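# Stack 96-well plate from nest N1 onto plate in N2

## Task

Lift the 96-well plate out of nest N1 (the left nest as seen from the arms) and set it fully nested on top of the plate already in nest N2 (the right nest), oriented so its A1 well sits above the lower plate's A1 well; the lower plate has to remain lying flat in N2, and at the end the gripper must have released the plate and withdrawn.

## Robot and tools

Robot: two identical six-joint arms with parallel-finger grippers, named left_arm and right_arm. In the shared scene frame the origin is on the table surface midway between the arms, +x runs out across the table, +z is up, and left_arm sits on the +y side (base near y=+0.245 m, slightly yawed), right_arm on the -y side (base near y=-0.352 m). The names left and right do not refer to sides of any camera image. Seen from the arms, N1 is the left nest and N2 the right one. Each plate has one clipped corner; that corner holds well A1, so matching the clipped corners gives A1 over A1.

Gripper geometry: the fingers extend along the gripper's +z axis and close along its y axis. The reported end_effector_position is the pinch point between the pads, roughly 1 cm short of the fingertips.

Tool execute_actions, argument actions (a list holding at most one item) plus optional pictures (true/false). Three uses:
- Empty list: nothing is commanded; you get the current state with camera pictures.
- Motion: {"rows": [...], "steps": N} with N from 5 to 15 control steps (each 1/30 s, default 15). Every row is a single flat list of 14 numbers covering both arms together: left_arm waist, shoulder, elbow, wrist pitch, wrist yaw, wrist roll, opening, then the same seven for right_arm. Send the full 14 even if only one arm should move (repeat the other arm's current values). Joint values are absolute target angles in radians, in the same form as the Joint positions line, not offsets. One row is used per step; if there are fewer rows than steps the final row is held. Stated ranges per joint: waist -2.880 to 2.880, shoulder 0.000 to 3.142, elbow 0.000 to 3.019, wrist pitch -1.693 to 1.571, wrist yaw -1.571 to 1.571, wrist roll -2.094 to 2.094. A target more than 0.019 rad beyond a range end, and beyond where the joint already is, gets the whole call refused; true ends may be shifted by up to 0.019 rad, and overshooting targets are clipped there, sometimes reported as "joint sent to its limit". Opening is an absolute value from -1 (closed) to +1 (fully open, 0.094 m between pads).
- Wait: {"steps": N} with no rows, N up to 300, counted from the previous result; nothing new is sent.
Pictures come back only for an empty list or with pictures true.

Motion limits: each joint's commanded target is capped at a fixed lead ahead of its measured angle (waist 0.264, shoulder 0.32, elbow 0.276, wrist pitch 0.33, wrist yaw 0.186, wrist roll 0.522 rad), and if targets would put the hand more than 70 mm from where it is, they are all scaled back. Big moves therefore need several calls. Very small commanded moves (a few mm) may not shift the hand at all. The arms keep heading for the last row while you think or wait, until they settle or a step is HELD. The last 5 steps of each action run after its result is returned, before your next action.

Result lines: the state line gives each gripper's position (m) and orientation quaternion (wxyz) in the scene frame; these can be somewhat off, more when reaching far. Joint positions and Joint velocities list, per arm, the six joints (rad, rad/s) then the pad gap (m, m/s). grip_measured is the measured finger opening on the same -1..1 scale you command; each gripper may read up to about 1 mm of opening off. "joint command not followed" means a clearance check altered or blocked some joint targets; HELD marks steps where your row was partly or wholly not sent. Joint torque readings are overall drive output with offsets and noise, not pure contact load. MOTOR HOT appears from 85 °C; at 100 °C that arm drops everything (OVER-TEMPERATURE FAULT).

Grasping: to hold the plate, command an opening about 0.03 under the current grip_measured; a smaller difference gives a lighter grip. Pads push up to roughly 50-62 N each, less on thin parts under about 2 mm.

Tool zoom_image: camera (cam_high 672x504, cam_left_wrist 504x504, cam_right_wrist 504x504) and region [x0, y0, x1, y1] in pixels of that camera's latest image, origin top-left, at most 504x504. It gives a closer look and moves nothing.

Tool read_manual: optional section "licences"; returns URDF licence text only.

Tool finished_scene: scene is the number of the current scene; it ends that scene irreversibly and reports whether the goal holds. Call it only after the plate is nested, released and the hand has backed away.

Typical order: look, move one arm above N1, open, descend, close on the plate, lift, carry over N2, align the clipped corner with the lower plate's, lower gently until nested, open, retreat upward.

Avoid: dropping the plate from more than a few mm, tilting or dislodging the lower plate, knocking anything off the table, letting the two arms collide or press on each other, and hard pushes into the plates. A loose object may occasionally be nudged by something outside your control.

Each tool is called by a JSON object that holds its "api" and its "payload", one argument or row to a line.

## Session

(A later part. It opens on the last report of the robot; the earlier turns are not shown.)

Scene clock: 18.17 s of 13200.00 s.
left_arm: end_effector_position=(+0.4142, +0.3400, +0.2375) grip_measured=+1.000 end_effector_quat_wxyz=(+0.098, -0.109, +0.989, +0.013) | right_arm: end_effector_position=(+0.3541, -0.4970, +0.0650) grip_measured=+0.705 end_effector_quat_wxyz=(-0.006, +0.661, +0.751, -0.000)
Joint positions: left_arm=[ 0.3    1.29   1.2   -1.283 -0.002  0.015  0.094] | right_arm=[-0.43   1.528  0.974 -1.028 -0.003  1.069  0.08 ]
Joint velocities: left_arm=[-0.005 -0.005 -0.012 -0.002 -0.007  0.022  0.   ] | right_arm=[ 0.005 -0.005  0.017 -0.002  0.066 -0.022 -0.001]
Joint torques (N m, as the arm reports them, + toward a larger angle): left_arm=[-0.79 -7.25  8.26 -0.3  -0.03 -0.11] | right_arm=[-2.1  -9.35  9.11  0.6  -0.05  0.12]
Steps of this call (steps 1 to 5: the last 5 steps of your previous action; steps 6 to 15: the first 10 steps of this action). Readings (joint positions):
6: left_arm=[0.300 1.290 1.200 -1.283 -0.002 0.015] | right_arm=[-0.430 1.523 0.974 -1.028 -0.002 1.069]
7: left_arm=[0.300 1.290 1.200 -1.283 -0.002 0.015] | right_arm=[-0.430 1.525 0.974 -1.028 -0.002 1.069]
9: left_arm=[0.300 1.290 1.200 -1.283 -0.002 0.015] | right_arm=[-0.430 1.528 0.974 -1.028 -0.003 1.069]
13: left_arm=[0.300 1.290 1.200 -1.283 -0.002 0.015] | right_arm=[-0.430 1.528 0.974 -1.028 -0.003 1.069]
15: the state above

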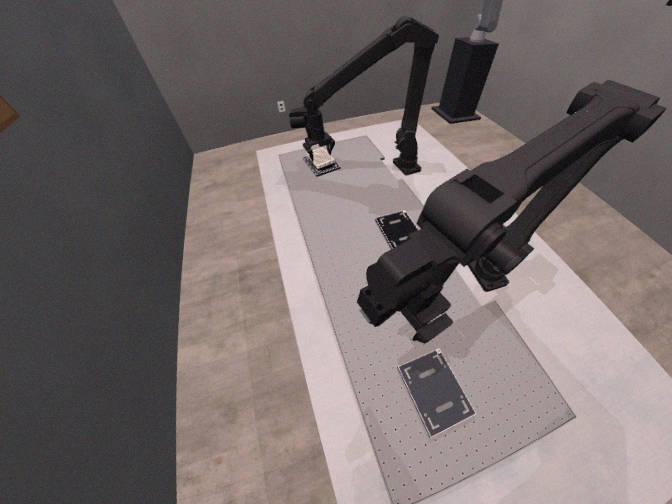

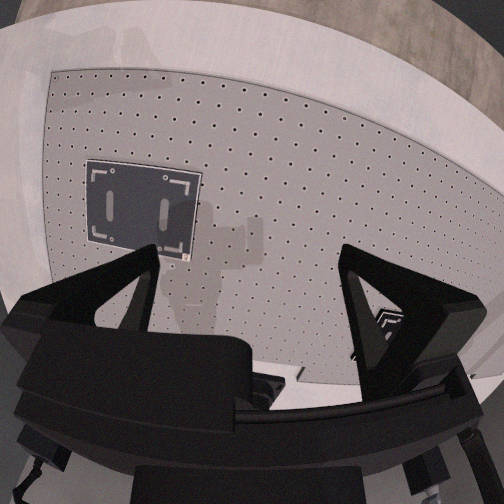

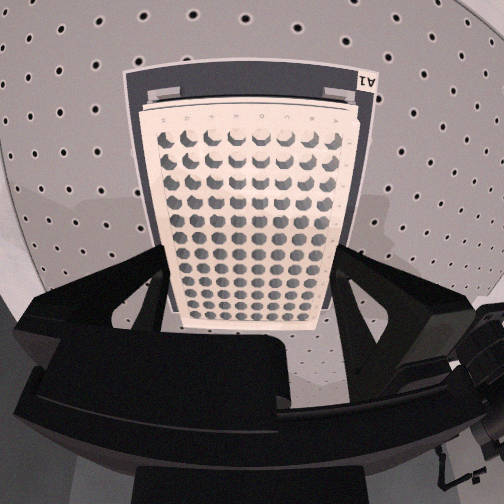

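{"api": "execute_actions", "payload": {
  "actions": [
    {"rows":[[0.3,1.3,1.2,-1.3,0,0,1,-0.43,1.53,0.985,-1.025,-0.003,1.07,1]],"steps":9}
  ]
}}

{"api": "execute_actions", "payload": {
  "actions": [
    {"rows":[[0.3,1.3,1.2,-1.3,0,0,1,-0.43,1.556,0.959,-0.99,0,1.07,1]],"steps":12}
  ]
}}

{"api": "execute_actions", "payload": {
  "actions": [
    {"rows":[[0.3,1.3,1.2,-1.3,0,0,1,-0.43,1.57,0.943,-0.97,0,1.07,1],[0.3,1.3,1.2,-1.3,0,0,1,-0.43,1.57,0.943,-0.96,0,1.07,1],[0.3,1.3,1.2,-1.3,0,0,1,-0.43,1.574,0.943,-0.948,0,1.07,1]]}
  ],
  "pictures": true
}}

{"api": "execute_actions", "payload": {
  "actions": [
    {"rows":[[0.3,1.3,1.2,-1.3,0,0,1,-0.43,1.56,0.945,-0.957,0,1.07,0.88],[0.3,1.3,1.2,-1.3,0,0,1,-0.43,1.56,0.945,-0.957,0,1.07,0.84],[0.3,1.3,1.2,-1.3,0,0,1,-0.43,1.56,0.945,-0.957,0,1.07,0.81],[0.3,1.3,1.2,-1.3,0,0,1,-0.43,1.56,0.945,-0.957,0,1.07,0.77]]}
  ]
}}

{"api": "execute_actions", "payload": {
  "actions": [
    {"rows":[[0.3,1.3,1.2,-1.3,0,0,1,-0.43,1.56,0.945,-0.957,0,1.07,1]],"steps":12}
  ],
  "pictures": true
}}

Scene clock: 18.70 s of 13200.00 s.
left_arm: end_effector_position=(+0.4142, +0.3400, +0.2375) grip_measured=+1.000 end_effector_quat_wxyz=(+0.098, -0.109, +0.989, +0.013) | right_arm: end_effector_position=(+0.3541, -0.4970, +0.0650) grip_measured=+1.000 end_effector_quat_wxyz=(-0.006, +0.661, +0.751, -0.000)
Joint positions: left_arm=[ 0.3    1.29   1.2   -1.283 -0.002  0.015  0.094] | right_arm=[-0.43   1.528  0.974 -1.028 -0.003  1.069  0.094]
Joint velocities: left_arm=[ 0.005  0.005 -0.007  0.007 -0.11  -0.007  0.   ] | right_arm=[-0.015 -0.015 -0.017 -0.002  0.007 -0.007  0.   ]
Joint torques (N m, as the arm reports them, + toward a larger angle): left_arm=[-0.73 -7.21  8.26 -0.29 -0.03 -0.11] | right_arm=[ -2.05 -11.37   9.24   0.52   0.09   0.01]
Steps of this call (steps 1 to 5: the last 5 steps of your previous action; steps 6 to 12: the robot went on to your last target; steps 13 to 16: the first 4 steps of this action). Readings (joint positions):
13: left_arm=[0.300 1.290 1.200 -1.283 -0.002 0.015] | right_arm=[-0.430 1.528 0.974 -1.028 -0.003 1.069]
14: left_arm=[0.300 1.290 1.200 -1.283 -0.002 0.015] | right_arm=[-0.430 1.528 0.974 -1.028 -0.003 1.069]
16: the state above

Scene clock: 19.10 s of 13200.00 s.
left_arm: end_effector_position=(+0.4142, +0.3400, +0.2375) grip_measured=+1.000 end_effector_quat_wxyz=(+0.098, -0.109, +0.989, +0.013) | right_arm: end_effector_position=(+0.3520, -0.4961, +0.0557) grip_measured=+1.000 end_effector_quat_wxyz=(-0.006, +0.661, +0.751, -0.001)
Joint positions: left_arm=[ 0.3    1.29   1.2   -1.283 -0.002  0.015  0.094] | right_arm=[-0.43   1.538  0.957 -1.002 -0.003  1.069  0.094]
Joint velocities: left_arm=[-0.005 -0.024  0.017 -0.002  0.022  0.051  0.   ] | right_arm=[-0.005  0.034 -0.032 -0.012  0.022 -0.022  0.   ]
Joint torques (N m, as the arm reports them, + toward a larger angle): left_arm=[-0.69 -7.26  8.25 -0.3  -0.03 -0.11] | right_arm=[ -2.06 -10.12   8.38   0.85   0.23   0.04]
Steps of this call (steps 1 to 5: the last 5 steps of your previous action; steps 6 to 12: the first 7 steps of this action). Readings (joint positions):
6: left_arm=[0.300 1.290 1.200 -1.283 -0.002 0.015] | right_arm=[-0.430 1.529 0.971 -1.021 -0.003 1.069]
7: left_arm=[0.300 1.290 1.200 -1.283 -0.002 0.015] | right_arm=[-0.430 1.529 0.967 -1.012 -0.003 1.069]
9: left_arm=[0.300 1.290 1.200 -1.283 -0.002 0.015] | right_arm=[-0.430 1.532 0.961 -1.004 -0.003 1.069]
12: the state above

Scene clock: 19.60 s of 13200.00 s.
left_arm: end_effector_position=(+0.4142, +0.3400, +0.2375) grip_measured=+1.000 end_effector_quat_wxyz=(+0.098, -0.109, +0.989, +0.013) | right_arm: end_effector_position=(+0.3541, -0.4970, +0.0439) grip_measured=+1.000 end_effector_quat_wxyz=(-0.002, +0.661, +0.751, +0.001)
Joint positions: left_arm=[ 0.3    1.29   1.2   -1.283 -0.002  0.015  0.094] | right_arm=[-0.43   1.556  0.941 -0.958 -0.003  1.069  0.094]
Joint velocities: left_arm=[-0.005 -0.024  0.017 -0.022  0.007  0.081  0.   ] | right_arm=[-0.015 -0.005  0.007 -0.002  0.007 -0.051  0.   ]
Joint torques (N m, as the arm reports them, + toward a larger angle): left_arm=[-0.66 -7.25  8.25 -0.3  -0.03 -0.1 ] | right_arm=[ -2.61 -10.18   7.92   0.9    0.19   0.03]
Steps of this call (steps 1 to 5: the last 5 steps of your previous action; steps 6 to 15: the first 10 steps of this action). Readings (joint positions):
6: left_arm=[0.300 1.290 1.200 -1.283 -0.002 0.015] | right_arm=[-0.430 1.540 0.954 -0.995 -0.003 1.069]
7: left_arm=[0.300 1.290 1.200 -1.283 -0.002 0.015] | right_arm=[-0.430 1.540 0.951 -0.987 -0.003 1.069]
9: left_arm=[0.300 1.290 1.200 -1.283 -0.002 0.015] | right_arm=[-0.430 1.546 0.945 -0.970 -0.003 1.069]
13: left_arm=[0.300 1.290 1.200 -1.283 -0.002 0.015] | right_arm=[-0.430 1.556 0.941 -0.960 -0.003 1.069]
15: the state above

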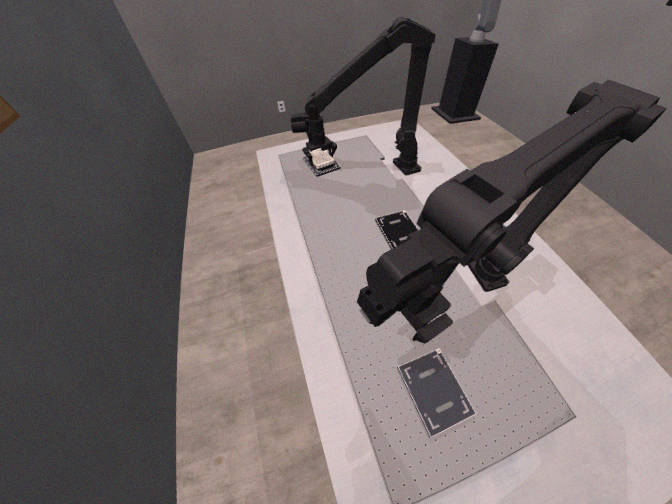

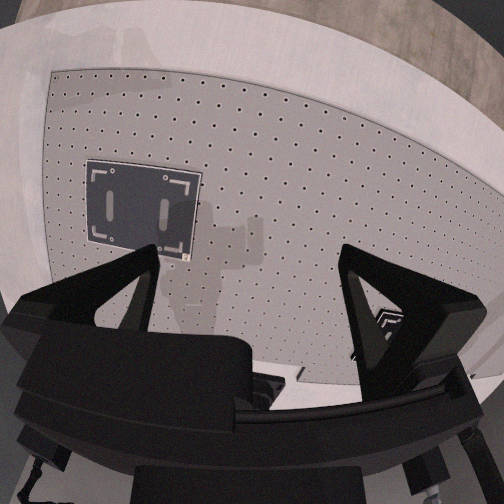

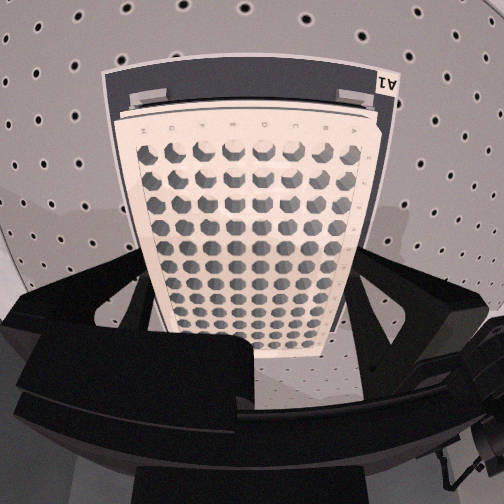

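Scene clock: 20.10 s of 13200.00 s.
left_arm: end_effector_position=(+0.4142, +0.3400, +0.2375) grip_measured=+1.000 end_effector_quat_wxyz=(+0.098, -0.109, +0.989, +0.013) | right_arm: end_effector_position=(+0.3535, -0.4974, +0.0438) grip_measured=+0.794 end_effector_quat_wxyz=(-0.002, +0.661, +0.751, -0.000)
Joint positions: left_arm=[ 0.3    1.29   1.2   -1.283 -0.002  0.015  0.094] | right_arm=[-0.431  1.556  0.941 -0.959 -0.001  1.069  0.084]
Joint velocities: left_arm=[ 0.005 -0.005 -0.007 -0.002 -0.022  0.007  0.   ] | right_arm=[ 0.005 -0.005 -0.007 -0.002  0.037  0.007  0.001]
Joint torques (N m, as the arm reports them, + toward a larger angle): left_arm=[-0.69 -7.31  8.25 -0.3  -0.03 -0.11] | right_arm=[ -2.11 -11.16   8.36   0.57   0.12   0.03]
Steps of this call (steps 1 to 5: the last 5 steps of your previous action; steps 6 to 15: the first 10 steps of this action). Readings (joint positions):
6: left_arm=[0.300 1.290 1.200 -1.283 -0.002 0.015] | right_arm=[-0.430 1.556 0.941 -0.958 -0.003 1.069]
7: left_arm=[0.300 1.290 1.200 -1.283 -0.002 0.015] | right_arm=[-0.430 1.556 0.941 -0.958 -0.003 1.069]
9: left_arm=[0.300 1.290 1.200 -1.283 -0.002 0.015] | right_arm=[-0.431 1.556 0.941 -0.959 -0.001 1.069]
13: left_arm=[0.300 1.290 1.200 -1.283 -0.002 0.015] | right_arm=[-0.431 1.556 0.941 -0.959 -0.001 1.069]
15: the state above

Scene clock: 20.50 s of 13200.00 s.
left_arm: end_effector_position=(+0.4142, +0.3400, +0.2375) grip_measured=+1.000 end_effector_quat_wxyz=(+0.098, -0.109, +0.989, +0.013) | right_arm: end_effector_position=(+0.3535, -0.4974, +0.0438) grip_measured=+1.000 end_effector_quat_wxyz=(-0.002, +0.661, +0.751, -0.000)
Joint positions: left_arm=[ 0.3    1.29   1.2   -1.283 -0.002  0.015  0.094] | right_arm=[-0.431  1.556  0.941 -0.959 -0.001  1.069  0.094]
Joint velocities: left_arm=[-0.015 -0.005  0.012 -0.002  0.066  0.066  0.   ] | right_arm=[-0.015  0.015  0.002 -0.022 -0.066 -0.022  0.   ]
Joint torques (N m, as the arm reports them, + toward a larger angle): left_arm=[-0.71 -7.32  8.23 -0.3  -0.03 -0.11] | right_arm=[ -2.17 -11.32   8.24   0.58   0.12   0.05]
Steps of this call (steps 1 to 5: the last 5 steps of your previous action; steps 6 to 12: the first 7 steps of this action). Readings (joint positions):
6: left_arm=[0.300 1.290 1.200 -1.283 -0.002 0.015] | right_arm=[-0.431 1.556 0.941 -0.959 -0.001 1.069]
7: left_arm=[0.300 1.290 1.200 -1.283 -0.002 0.015] | right_arm=[-0.431 1.556 0.941 -0.959 -0.001 1.069]
9: left_arm=[0.300 1.290 1.200 -1.283 -0.002 0.015] | right_arm=[-0.431 1.556 0.941 -0.959 -0.001 1.069]
12: the state above

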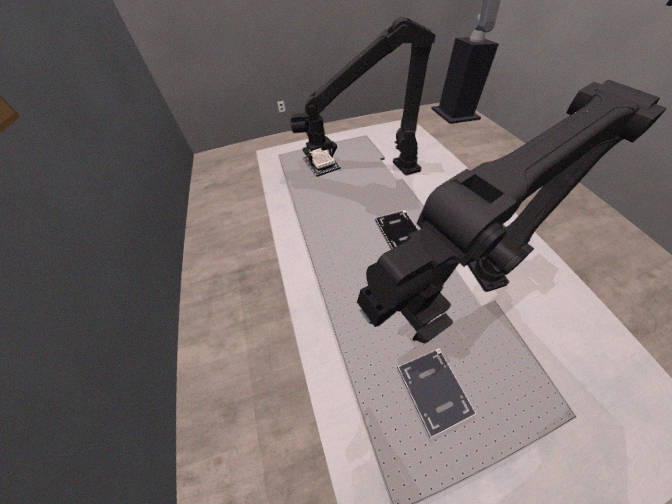

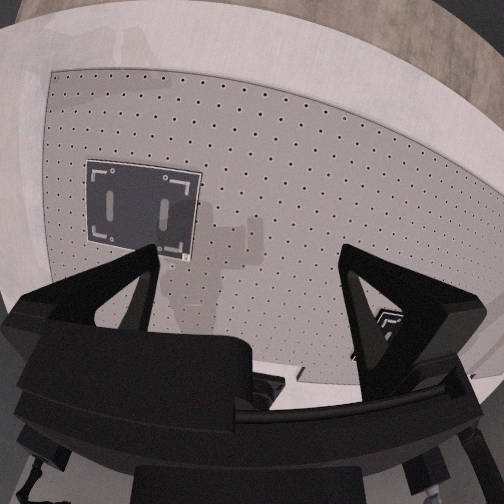

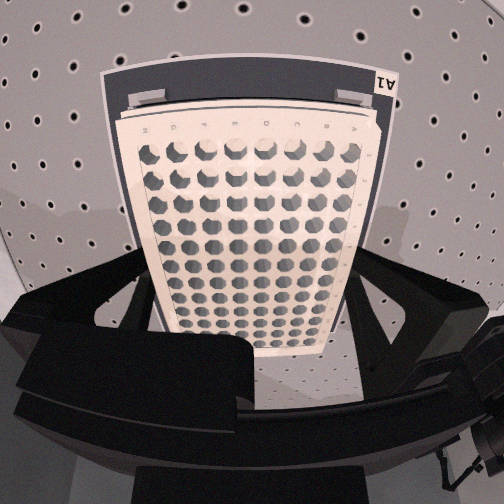

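{"api": "execute_actions", "payload": {
  "actions": [
    {"rows":[[0.3,1.3,1.2,-1.3,0,0,1,-0.43,1.49,1.005,-1.035,0,1.07,1]],"steps":15}
  ]
}}

{"api": "execute_actions", "payload": {
  "actions": [
    {"rows":[[0.3,1.3,1.2,-1.3,0,0,1,-0.43,1.455,1.03,-1.08,0,1.07,1]],"steps":15}
  ]
}}

{"api": "execute_actions", "payload": {
  "actions": []
}}

Scene clock: 21.33 s of 13200.00 s.
left_arm: end_effector_position=(+0.4142, +0.3400, +0.2375) grip_measured=+1.000 end_effector_quat_wxyz=(+0.098, -0.109, +0.989, +0.013) | right_arm: end_effector_position=(+0.3530, -0.4972, +0.0706) grip_measured=+1.000 end_effector_quat_wxyz=(+0.003, +0.661, +0.751, +0.001)
Joint positions: left_arm=[ 0.3    1.29   1.2   -1.283 -0.002  0.015  0.094] | right_arm=[-0.431  1.508  0.968 -1.025 -0.001  1.069  0.094]
Joint velocities: left_arm=[ 0.005  0.015 -0.012 -0.007  0.007 -0.007  0.   ] | right_arm=[-0.005 -0.015  0.022 -0.007  0.022  0.022  0.   ]
Joint torques (N m, as the arm reports them, + toward a larger angle): left_arm=[-0.73 -7.25  8.25 -0.31 -0.03 -0.11] | right_arm=[ -2.   -12.81  11.62   0.1    0.1    0.02]
Steps of this call (steps 1 to 5: the last 5 steps of your previous action; steps 6 to 15: the robot went on to your last target; steps 16 to 25: the first 10 steps of this action). Readings (joint positions):
16: left_arm=[0.300 1.290 1.200 -1.283 -0.002 0.015] | right_arm=[-0.431 1.554 0.945 -0.974 -0.001 1.069]
17: left_arm=[0.300 1.290 1.200 -1.283 -0.002 0.015] | right_arm=[-0.431 1.550 0.949 -0.995 -0.001 1.069]
19: left_arm=[0.300 1.290 1.200 -1.283 -0.002 0.015] | right_arm=[-0.431 1.535 0.954 -1.016 -0.001 1.069]
23: left_arm=[0.300 1.290 1.200 -1.283 -0.002 0.015] | right_arm=[-0.431 1.511 0.965 -1.025 -0.001 1.069]
25: the state above

Scene clock: 21.83 s of 13200.00 s.
left_arm: end_effector_position=(+0.4142, +0.3400, +0.2375) grip_measured=+1.000 end_effector_quat_wxyz=(+0.098, -0.109, +0.989, +0.013) | right_arm: end_effector_position=(+0.3530, -0.4972, +0.0897) grip_measured=+1.000 end_effector_quat_wxyz=(+0.007, +0.661, +0.751, +0.003)
Joint positions: left_arm=[ 0.3    1.29   1.2   -1.283 -0.002  0.015  0.094] | right_arm=[-0.431  1.476  0.99  -1.071 -0.001  1.069  0.094]
Joint velocities: left_arm=[-0.015 -0.005  0.002 -0.012 -0.022 -0.051  0.   ] | right_arm=[-0.005 -0.024  0.007  0.002 -0.022  0.022  0.   ]
Joint torques (N m, as the arm reports them, + toward a larger angle): left_arm=[-0.67 -7.32  8.27 -0.32 -0.03 -0.11] | right_arm=[ -2.22 -13.1   12.21   0.01   0.14   0.  ]
Steps of this call (steps 1 to 5: the last 5 steps of your previous action; steps 6 to 15: the first 10 steps of this action). Readings (joint positions):
6: left_arm=[0.300 1.290 1.200 -1.283 -0.002 0.015] | right_arm=[-0.431 1.507 0.970 -1.036 -0.001 1.069]
7: left_arm=[0.300 1.290 1.200 -1.283 -0.002 0.015] | right_arm=[-0.431 1.505 0.973 -1.050 -0.001 1.069]
9: left_arm=[0.300 1.290 1.200 -1.283 -0.002 0.015] | right_arm=[-0.431 1.496 0.978 -1.065 -0.001 1.069]
13: left_arm=[0.300 1.290 1.200 -1.283 -0.002 0.015] | right_arm=[-0.431 1.479 0.987 -1.071 -0.001 1.069]
15: the state above

Scene clock: 22.00 s of 13200.00 s.
left_arm: end_effector_position=(+0.4142, +0.3400, +0.2375) grip_measured=+1.000 end_effector_quat_wxyz=(+0.098, -0.109, +0.989, +0.013) | right_arm: end_effector_position=(+0.3529, -0.4971, +0.0897) grip_measured=+1.000 end_effector_quat_wxyz=(+0.006, +0.661, +0.751, +0.003)
Joint positions: left_arm=[ 0.3    1.29   1.2   -1.283 -0.002  0.015  0.094] | right_arm=[-0.431  1.476  0.99  -1.071 -0.001  1.069  0.094]
Joint velocities: left_arm=[-0.015  0.005 -0.007  0.007  0.081  0.037  0.   ] | right_arm=[-0.005 -0.005  0.007  0.017  0.051  0.037  0.   ]
Joint torques (N m, as the arm reports them, + toward a larger angle): left_arm=[-0.72 -7.28  8.25 -0.31 -0.03 -0.11] | right_arm=[ -2.18 -13.11  12.32   0.17   0.12   0.05]
Kept back: nothing.
Steps of this call (steps 1 to 5: the last 5 steps of your previous action). Readings (joint positions):
1: left_arm=[0.300 1.290 1.200 -1.283 -0.002 0.015] | right_arm=[-0.431 1.476 0.990 -1.071 -0.001 1.069]
2: left_arm=[0.300 1.290 1.200 -1.283 -0.002 0.015] | right_arm=[-0.431 1.476 0.990 -1.071 -0.001 1.069]
4: left_arm=[0.300 1.290 1.200 -1.283 -0.002 0.015] | right_arm=[-0.431 1.476 0.990 -1.071 -0.001 1.069]
5: the state above

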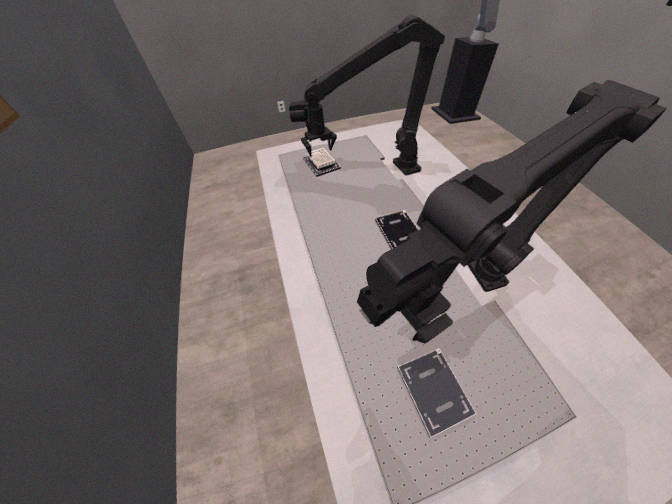

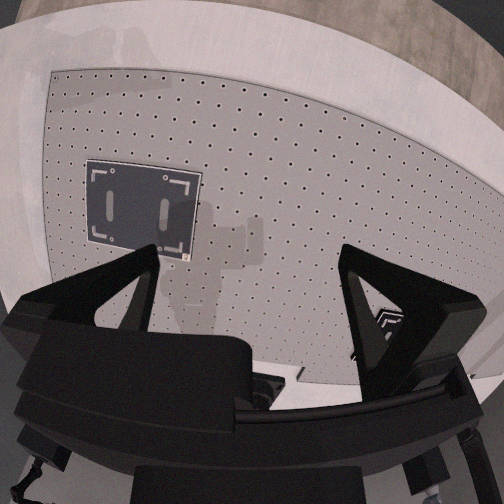

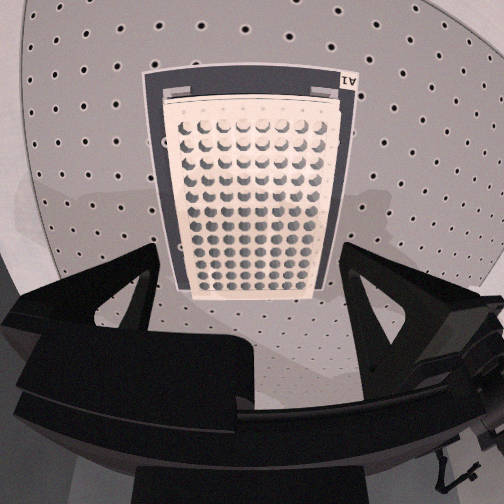

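{"api": "execute_actions", "payload": {
  "actions": [
    {"rows":[[0.3,1.3,1.2,-1.3,0,0,1,-0.43,1.47,1.0,-1.06,0,-0.51,1]],"steps":15}
  ]
}}

{"api": "execute_actions", "payload": {
  "actions": [
    {"rows":[[0.3,1.3,1.2,-1.3,0,0,1,-0.43,1.515,0.98,-1.03,0,-0.51,1]],"steps":15}
  ]
}}

{"api": "execute_actions", "payload": {
  "actions": [
    {"rows":[[0.3,1.3,1.2,-1.3,0,0,1,-0.43,1.545,0.975,-1.025,0,-0.51,1]],"steps":15}
  ],
  "pictures": true
}}

{"api": "zoom_image", "payload": {
  "camera": "cam_right_wrist",
  "region": [60,80,440,300]
}}

Scene clock: 22.50 s of 13200.00 s.
left_arm: end_effector_position=(+0.4142, +0.3400, +0.2375) grip_measured=+1.000 end_effector_quat_wxyz=(+0.098, -0.109, +0.989, +0.013) | right_arm: end_effector_position=(+0.3530, -0.4972, +0.0897) grip_measured=+1.000 end_effector_quat_wxyz=(+0.007, +0.229, +0.973, -0.001)
Joint positions: left_arm=[ 0.3    1.29   1.2   -1.283 -0.002  0.015  0.094] | right_arm=[-0.431  1.476  0.99  -1.071 -0.001  0.088  0.094]
Joint velocities: left_arm=[-0.005  0.005 -0.007 -0.002  0.051 -0.007  0.   ] | right_arm=[ 0.005 -0.005  0.017 -0.007 -0.066 -2.806  0.   ]
Joint torques (N m, as the arm reports them, + toward a larger angle): left_arm=[-0.69 -7.26  8.25 -0.32 -0.03 -0.11] | right_arm=[ -1.61 -12.24   9.5    0.93   0.01  -0.04]
Steps of this call (steps 1 to 5: the robot went on to your last target; steps 6 to 15: the first 10 steps of this action). Readings (joint positions):
6: left_arm=[0.300 1.290 1.200 -1.283 -0.002 0.015] | right_arm=[-0.431 1.476 0.990 -1.071 -0.001 0.984]
7: left_arm=[0.300 1.290 1.200 -1.283 -0.002 0.015] | right_arm=[-0.431 1.476 0.990 -1.071 -0.001 0.884]
9: left_arm=[0.300 1.290 1.200 -1.283 -0.002 0.015] | right_arm=[-0.431 1.476 0.990 -1.071 -0.001 0.685]
13: left_arm=[0.300 1.290 1.200 -1.283 -0.002 0.015] | right_arm=[-0.431 1.476 0.990 -1.071 -0.001 0.287]
15: the state above

Scene clock: 23.00 s of 13200.00 s.
left_arm: end_effector_position=(+0.4142, +0.3400, +0.2375) grip_measured=+1.000 end_effector_quat_wxyz=(+0.098, -0.109, +0.989, +0.013) | right_arm: end_effector_position=(+0.3532, -0.4973, +0.0761) grip_measured=+1.000 end_effector_quat_wxyz=(+0.003, -0.051, +0.999, -0.001)
Joint positions: left_arm=[ 0.3    1.29   1.2   -1.283 -0.002  0.015  0.094] | right_arm=[-0.431  1.5    0.976 -1.042 -0.001 -0.477  0.094]
Joint velocities: left_arm=[-0.015 -0.015 -0.007  0.002  0.037 -0.051  0.   ] | right_arm=[-0.005 -0.005 -0.007 -0.007 -0.007 -0.168  0.   ]
Joint torques (N m, as the arm reports them, + toward a larger angle): left_arm=[-0.73 -7.23  8.26 -0.32 -0.03 -0.11] | right_arm=[-2.17 -9.7   8.61  0.93 -0.04 -0.08]
Steps of this call (steps 1 to 5: the last 5 steps of your previous action; steps 6 to 15: the first 10 steps of this action). Readings (joint positions):
6: left_arm=[0.300 1.290 1.200 -1.283 -0.002 0.015] | right_arm=[-0.431 1.477 0.988 -1.064 -0.001 -0.340]
7: left_arm=[0.300 1.290 1.200 -1.283 -0.002 0.015] | right_arm=[-0.431 1.479 0.986 -1.055 -0.001 -0.372]
9: left_arm=[0.300 1.290 1.200 -1.283 -0.002 0.015] | right_arm=[-0.431 1.487 0.983 -1.045 -0.001 -0.418]
13: left_arm=[0.300 1.290 1.200 -1.283 -0.002 0.015] | right_arm=[-0.431 1.500 0.977 -1.042 -0.001 -0.466]
15: the state above

Scene clock: 23.50 s of 13200.00 s.
left_arm: end_effector_position=(+0.4142, +0.3400, +0.2375) grip_measured=+1.000 end_effector_quat_wxyz=(+0.098, -0.109, +0.989, +0.013) | right_arm: end_effector_position=(+0.3542, -0.4979, +0.0702) grip_measured=+1.000 end_effector_quat_wxyz=(-0.001, -0.062, +0.998, -0.000)
Joint positions: left_arm=[ 0.3    1.29   1.2   -1.283 -0.002  0.015  0.094] | right_arm=[-0.43   1.516  0.976 -1.033  0.002 -0.499  0.094]
Joint velocities: left_arm=[-0.005  0.005 -0.002 -0.017  0.022 -0.022  0.   ] | right_arm=[-0.005 -0.005  0.002 -0.002 -0.066  0.007  0.   ]
Joint torques (N m, as the arm reports them, + toward a larger angle): left_arm=[-0.74 -7.22  8.25 -0.28 -0.03 -0.11] | right_arm=[-2.35 -9.21  7.99  0.93 -0.14 -0.08]
Steps of this call (steps 1 to 5: the last 5 steps of your previous action; steps 6 to 15: the first 10 steps of this action). Readings (joint positions):
6: left_arm=[0.300 1.290 1.200 -1.283 -0.002 0.015] | right_arm=[-0.431 1.502 0.976 -1.040 -0.001 -0.493]
7: left_arm=[0.300 1.290 1.200 -1.283 -0.002 0.015] | right_arm=[-0.431 1.506 0.976 -1.038 -0.001 -0.494]
9: left_arm=[0.300 1.290 1.200 -1.283 -0.002 0.015] | right_arm=[-0.431 1.516 0.976 -1.037 0.002 -0.496]
13: left_arm=[0.300 1.290 1.200 -1.283 -0.002 0.015] | right_arm=[-0.430 1.516 0.976 -1.033 0.002 -0.498]
15: the state above

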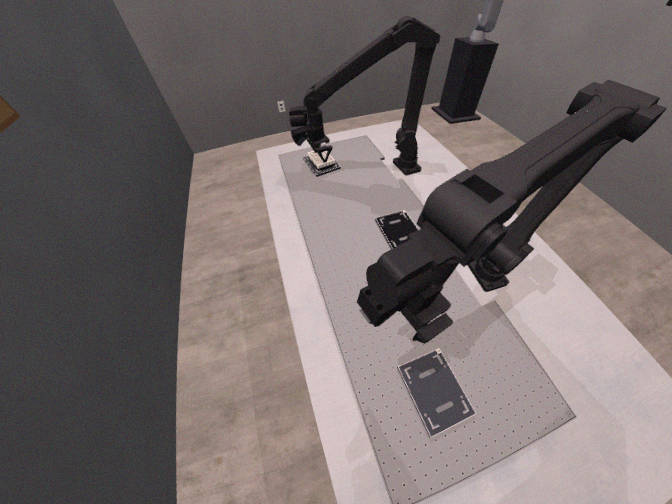

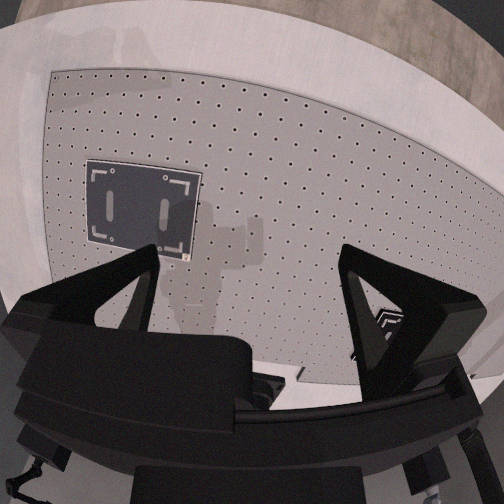

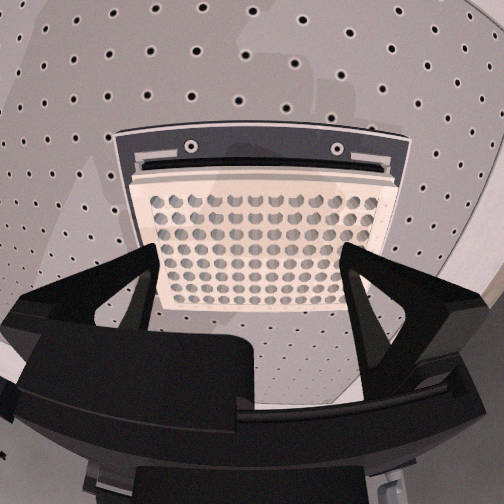

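Region (60, 80, 440, 300) of cam_right_wrist's 504x504 image, scaled by 1.326, with more detail than that image has; it fills the top 292 rows of this view, and the rest is white.

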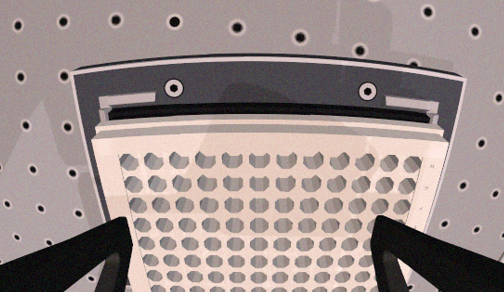

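The contact height matches a nested plate. A small wiggle will show whether it is locked in place.

{"api": "execute_actions", "payload": {
  "actions": [
    {"rows":[[0.3,1.3,1.2,-1.3,0,0,1,-0.42,1.555,0.975,-1.03,-0.025,-0.51,1]],"steps":15}
  ],
  "pictures": true
}}

{"api": "zoom_image", "payload": {
  "camera": "cam_right_wrist",
  "region": [60,80,440,300]
}}

{"api": "execute_actions", "payload": {
  "actions": [
    {"rows":[[0.3,1.3,1.2,-1.3,0,0,1,-0.43,1.4,1.0,-1.04,0,-0.51,1]],"steps":15}
  ]
}}

{"api": "execute_actions", "payload": {
  "actions": [
    {"rows":[[0.3,1.3,1.2,-1.3,0,0,1,-0.43,1.25,1.1,-1.35,0,-0.51,1]],"steps":15}
  ]
}}

{"api": "execute_actions", "payload": {
  "actions": [
    {"steps":15}
  ],
  "pictures": true
}}

{"api": "zoom_image", "payload": {
  "camera": "cam_high",
  "region": [290,135,350,185]
}}

Scene clock: 24.03 s of 13200.00 s.
left_arm: end_effector_position=(+0.4142, +0.3400, +0.2375) grip_measured=+1.000 end_effector_quat_wxyz=(+0.098, -0.109, +0.989, +0.013) | right_arm: end_effector_position=(+0.3546, -0.4968, +0.0702) grip_measured=+1.000 end_effector_quat_wxyz=(+0.000, -0.062, +0.998, +0.003)
Joint positions: left_arm=[ 0.3    1.29   1.2   -1.283 -0.002  0.015  0.094] | right_arm=[-0.43   1.516  0.976 -1.033 -0.005 -0.499  0.094]
Joint velocities: left_arm=[-0.005 -0.015 -0.017 -0.007 -0.022 -0.051  0.   ] | right_arm=[ 0.015 -0.005 -0.002 -0.012 -0.022  0.066  0.   ]
Joint torques (N m, as the arm reports them, + toward a larger angle): left_arm=[-0.69 -7.22  8.25 -0.29 -0.03 -0.11] | right_arm=[-1.61 -7.89  8.12  0.65 -0.95 -0.09]
Steps of this call (steps 1 to 5: the last 5 steps of your previous action; step 6: the robot went on to your last target; steps 7 to 16: the first 10 steps of this action). Readings (joint positions):
7: left_arm=[0.300 1.290 1.200 -1.283 -0.002 0.015] | right_arm=[-0.430 1.516 0.976 -1.033 -0.002 -0.499]
8: left_arm=[0.300 1.290 1.200 -1.283 -0.002 0.015] | right_arm=[-0.430 1.516 0.976 -1.033 -0.004 -0.499]
10: left_arm=[0.300 1.290 1.200 -1.283 -0.002 0.015] | right_arm=[-0.430 1.516 0.976 -1.033 -0.005 -0.499]
14: left_arm=[0.300 1.290 1.200 -1.283 -0.002 0.015] | right_arm=[-0.430 1.516 0.976 -1.033 -0.005 -0.499]
16: the state above

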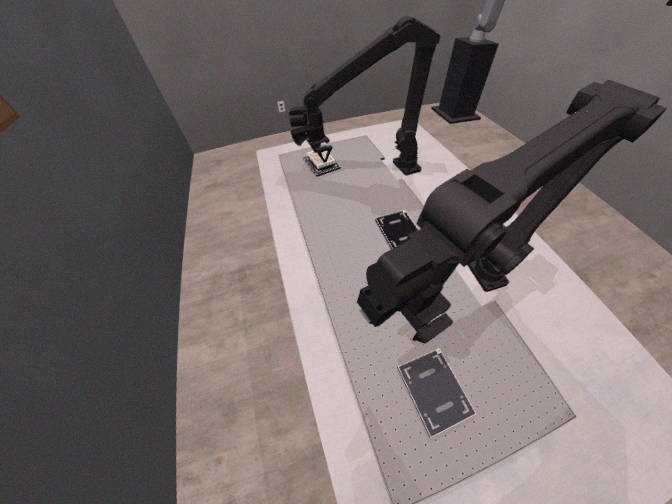

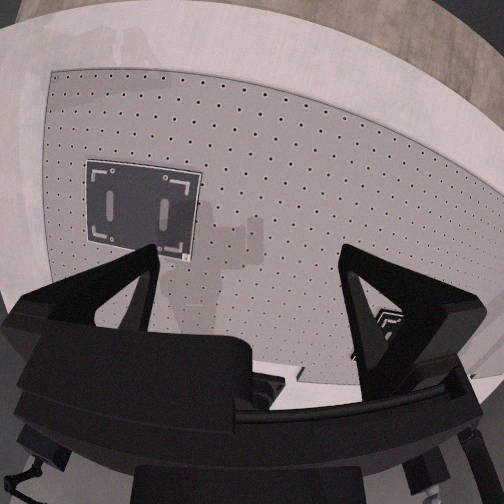

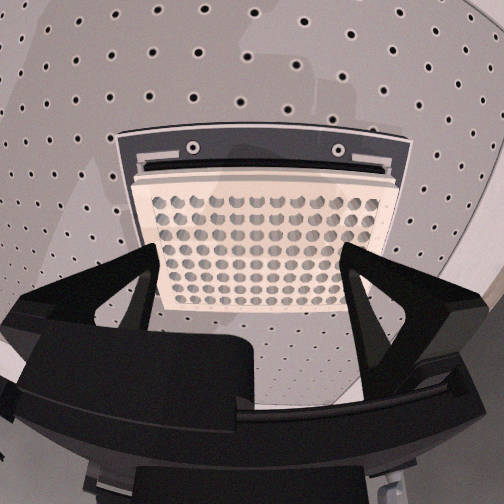

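Region (60, 80, 440, 300) of cam_right_wrist's 504x504 image, scaled by 1.326, with more detail than that image has; it fills the top 292 rows of this view, and the rest is white.

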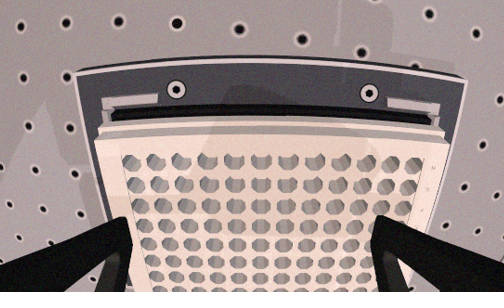

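Scene clock: 24.53 s of 13200.00 s.
left_arm: end_effector_position=(+0.4142, +0.3400, +0.2375) grip_measured=+1.000 end_effector_quat_wxyz=(+0.098, -0.109, +0.989, +0.013) | right_arm: end_effector_position=(+0.3576, -0.4984, +0.1129) grip_measured=+1.000 end_effector_quat_wxyz=(+0.050, -0.062, +0.997, -0.022)
Joint positions: left_arm=[ 0.3    1.29   1.2   -1.283 -0.002  0.015  0.094] | right_arm=[-0.43   1.401  0.975 -1.035 -0.003 -0.499  0.094]
Joint velocities: left_arm=[-0.005  0.005 -0.012  0.022  0.022 -0.007  0.   ] | right_arm=[-0.015 -0.005 -0.017  0.002  0.051  0.037  0.   ]
Joint torques (N m, as the arm reports them, + toward a larger angle): left_arm=[-0.71 -7.23  8.25 -0.29 -0.03 -0.11] | right_arm=[ -2.16 -10.7   11.22   0.5    0.08  -0.08]
Steps of this call (steps 1 to 5: the last 5 steps of your previous action; steps 6 to 15: the first 10 steps of this action). Readings (joint positions):
6: left_arm=[0.300 1.290 1.200 -1.283 -0.002 0.015] | right_arm=[-0.430 1.508 0.977 -1.033 -0.003 -0.499]
7: left_arm=[0.300 1.290 1.200 -1.283 -0.002 0.015] | right_arm=[-0.430 1.496 0.975 -1.035 -0.003 -0.499]
9: left_arm=[0.300 1.290 1.200 -1.283 -0.002 0.015] | right_arm=[-0.430 1.462 0.975 -1.035 -0.003 -0.499]
13: left_arm=[0.300 1.290 1.200 -1.283 -0.002 0.015] | right_arm=[-0.430 1.405 0.975 -1.035 -0.003 -0.499]
15: the state above

Scene clock: 25.03 s of 13200.00 s.
left_arm: end_effector_position=(+0.4142, +0.3400, +0.2375) grip_measured=+1.000 end_effector_quat_wxyz=(+0.098, -0.109, +0.989, +0.013) | right_arm: end_effector_position=(+0.3153, -0.4818, +0.1981) grip_measured=+1.000 end_effector_quat_wxyz=(+0.026, -0.062, +0.998, -0.010)
Joint positions: left_arm=[ 0.3    1.29   1.2   -1.283 -0.002  0.015  0.094] | right_arm=[-0.43   1.244  1.066 -1.338 -0.003 -0.499  0.094]
Joint velocities: left_arm=[-0.005 -0.015 -0.007 -0.007  0.022 -0.081  0.   ] | right_arm=[-0.015 -0.2    0.178 -0.051 -0.022  0.037  0.   ]
Joint torques (N m, as the arm reports them, + toward a larger angle): left_arm=[-0.68 -7.26  8.27 -0.31 -0.03 -0.11] | right_arm=[-2.3  -6.71 11.71  0.2   0.09 -0.07]
Steps of this call (steps 1 to 5: the last 5 steps of your previous action; steps 6 to 15: the first 10 steps of this action). Readings (joint positions):
6: left_arm=[0.300 1.290 1.200 -1.283 -0.002 0.015] | right_arm=[-0.430 1.398 0.983 -1.079 -0.003 -0.499]
7: left_arm=[0.300 1.290 1.200 -1.283 -0.002 0.015] | right_arm=[-0.430 1.391 0.993 -1.148 -0.003 -0.499]
9: left_arm=[0.300 1.290 1.200 -1.283 -0.002 0.015] | right_arm=[-0.430 1.355 1.007 -1.250 -0.003 -0.499]
13: left_arm=[0.300 1.290 1.200 -1.283 -0.002 0.015] | right_arm=[-0.430 1.267 1.049 -1.333 -0.003 -0.499]
15: the state above

Scene clock: 25.53 s of 13200.00 s.
left_arm: end_effector_position=(+0.4142, +0.3400, +0.2375) grip_measured=+1.000 end_effector_quat_wxyz=(+0.098, -0.109, +0.989, +0.013) | right_arm: end_effector_position=(+0.3160, -0.4821, +0.2019) grip_measured=+1.000 end_effector_quat_wxyz=(+0.029, -0.062, +0.998, -0.012)
Joint positions: left_arm=[ 0.3    1.29   1.2   -1.283 -0.002  0.015  0.094] | right_arm=[-0.43   1.239  1.072 -1.341 -0.003 -0.499  0.094]
Joint velocities: left_arm=[-0.005  0.005 -0.002 -0.012  0.007  0.007  0.   ] | right_arm=[ 0.005  0.005 -0.002  0.027 -0.007  0.022  0.   ]
Joint torques (N m, as the arm reports them, + toward a larger angle): left_arm=[-0.68 -7.25  8.27 -0.31 -0.03 -0.11] | right_arm=[-2.38 -7.52 12.4   0.28  0.04 -0.07]
Kept back: nothing.
Steps of this call (steps 1 to 5: the last 5 steps of your previous action; steps 6 to 15: the robot went on to your last target). Readings (joint positions):
1: left_arm=[0.300 1.290 1.200 -1.283 -0.002 0.015] | right_arm=[-0.430 1.239 1.071 -1.339 -0.003 -0.499]
2: left_arm=[0.300 1.290 1.200 -1.283 -0.002 0.015] | right_arm=[-0.430 1.238 1.072 -1.339 -0.003 -0.499]
4: left_arm=[0.300 1.290 1.200 -1.283 -0.002 0.015] | right_arm=[-0.430 1.239 1.072 -1.341 -0.003 -0.499]
8: left_arm=[0.300 1.290 1.200 -1.283 -0.002 0.015] | right_arm=[-0.430 1.239 1.072 -1.341 -0.003 -0.499]
15: the state above
All arms were judged still, so your last target was given up. Only a new action makes them travel on or press farther. Fingers that are still opening or closing keep moving.

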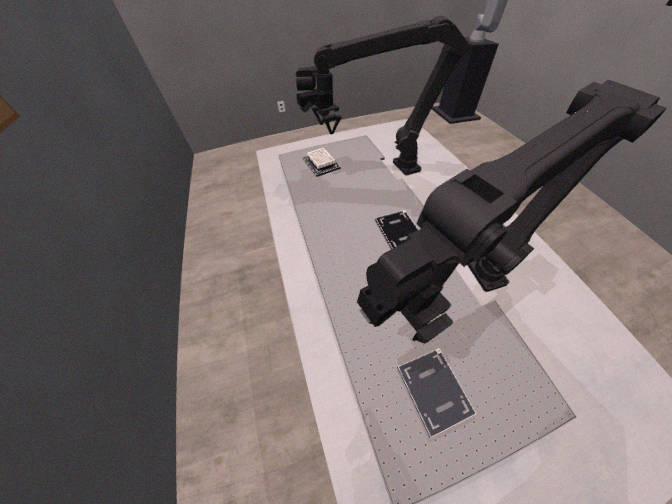

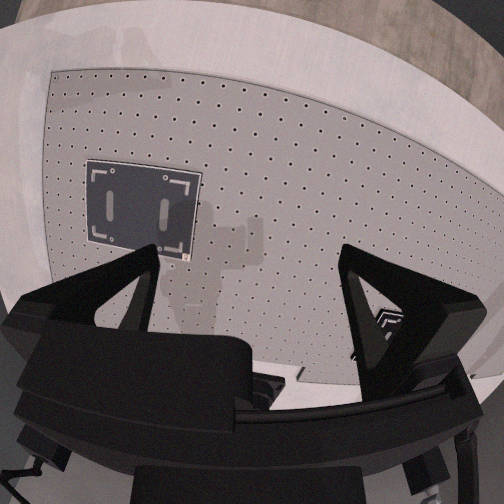

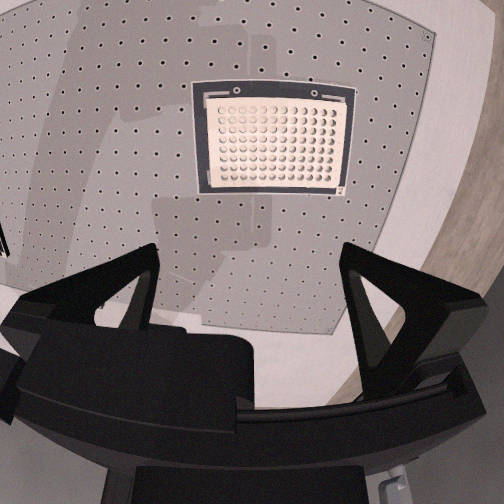

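Region (290, 135, 350, 185) of cam_high's 672x504 image, scaled by 8.400, with more detail than that image has.

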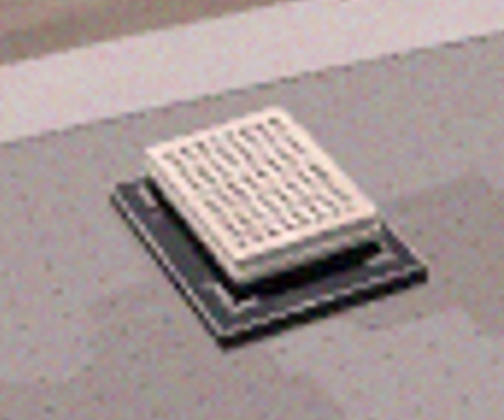

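{"api": "finished_scene", "payload": {
  "scene": 2
}}

The scene is finished: the task was done.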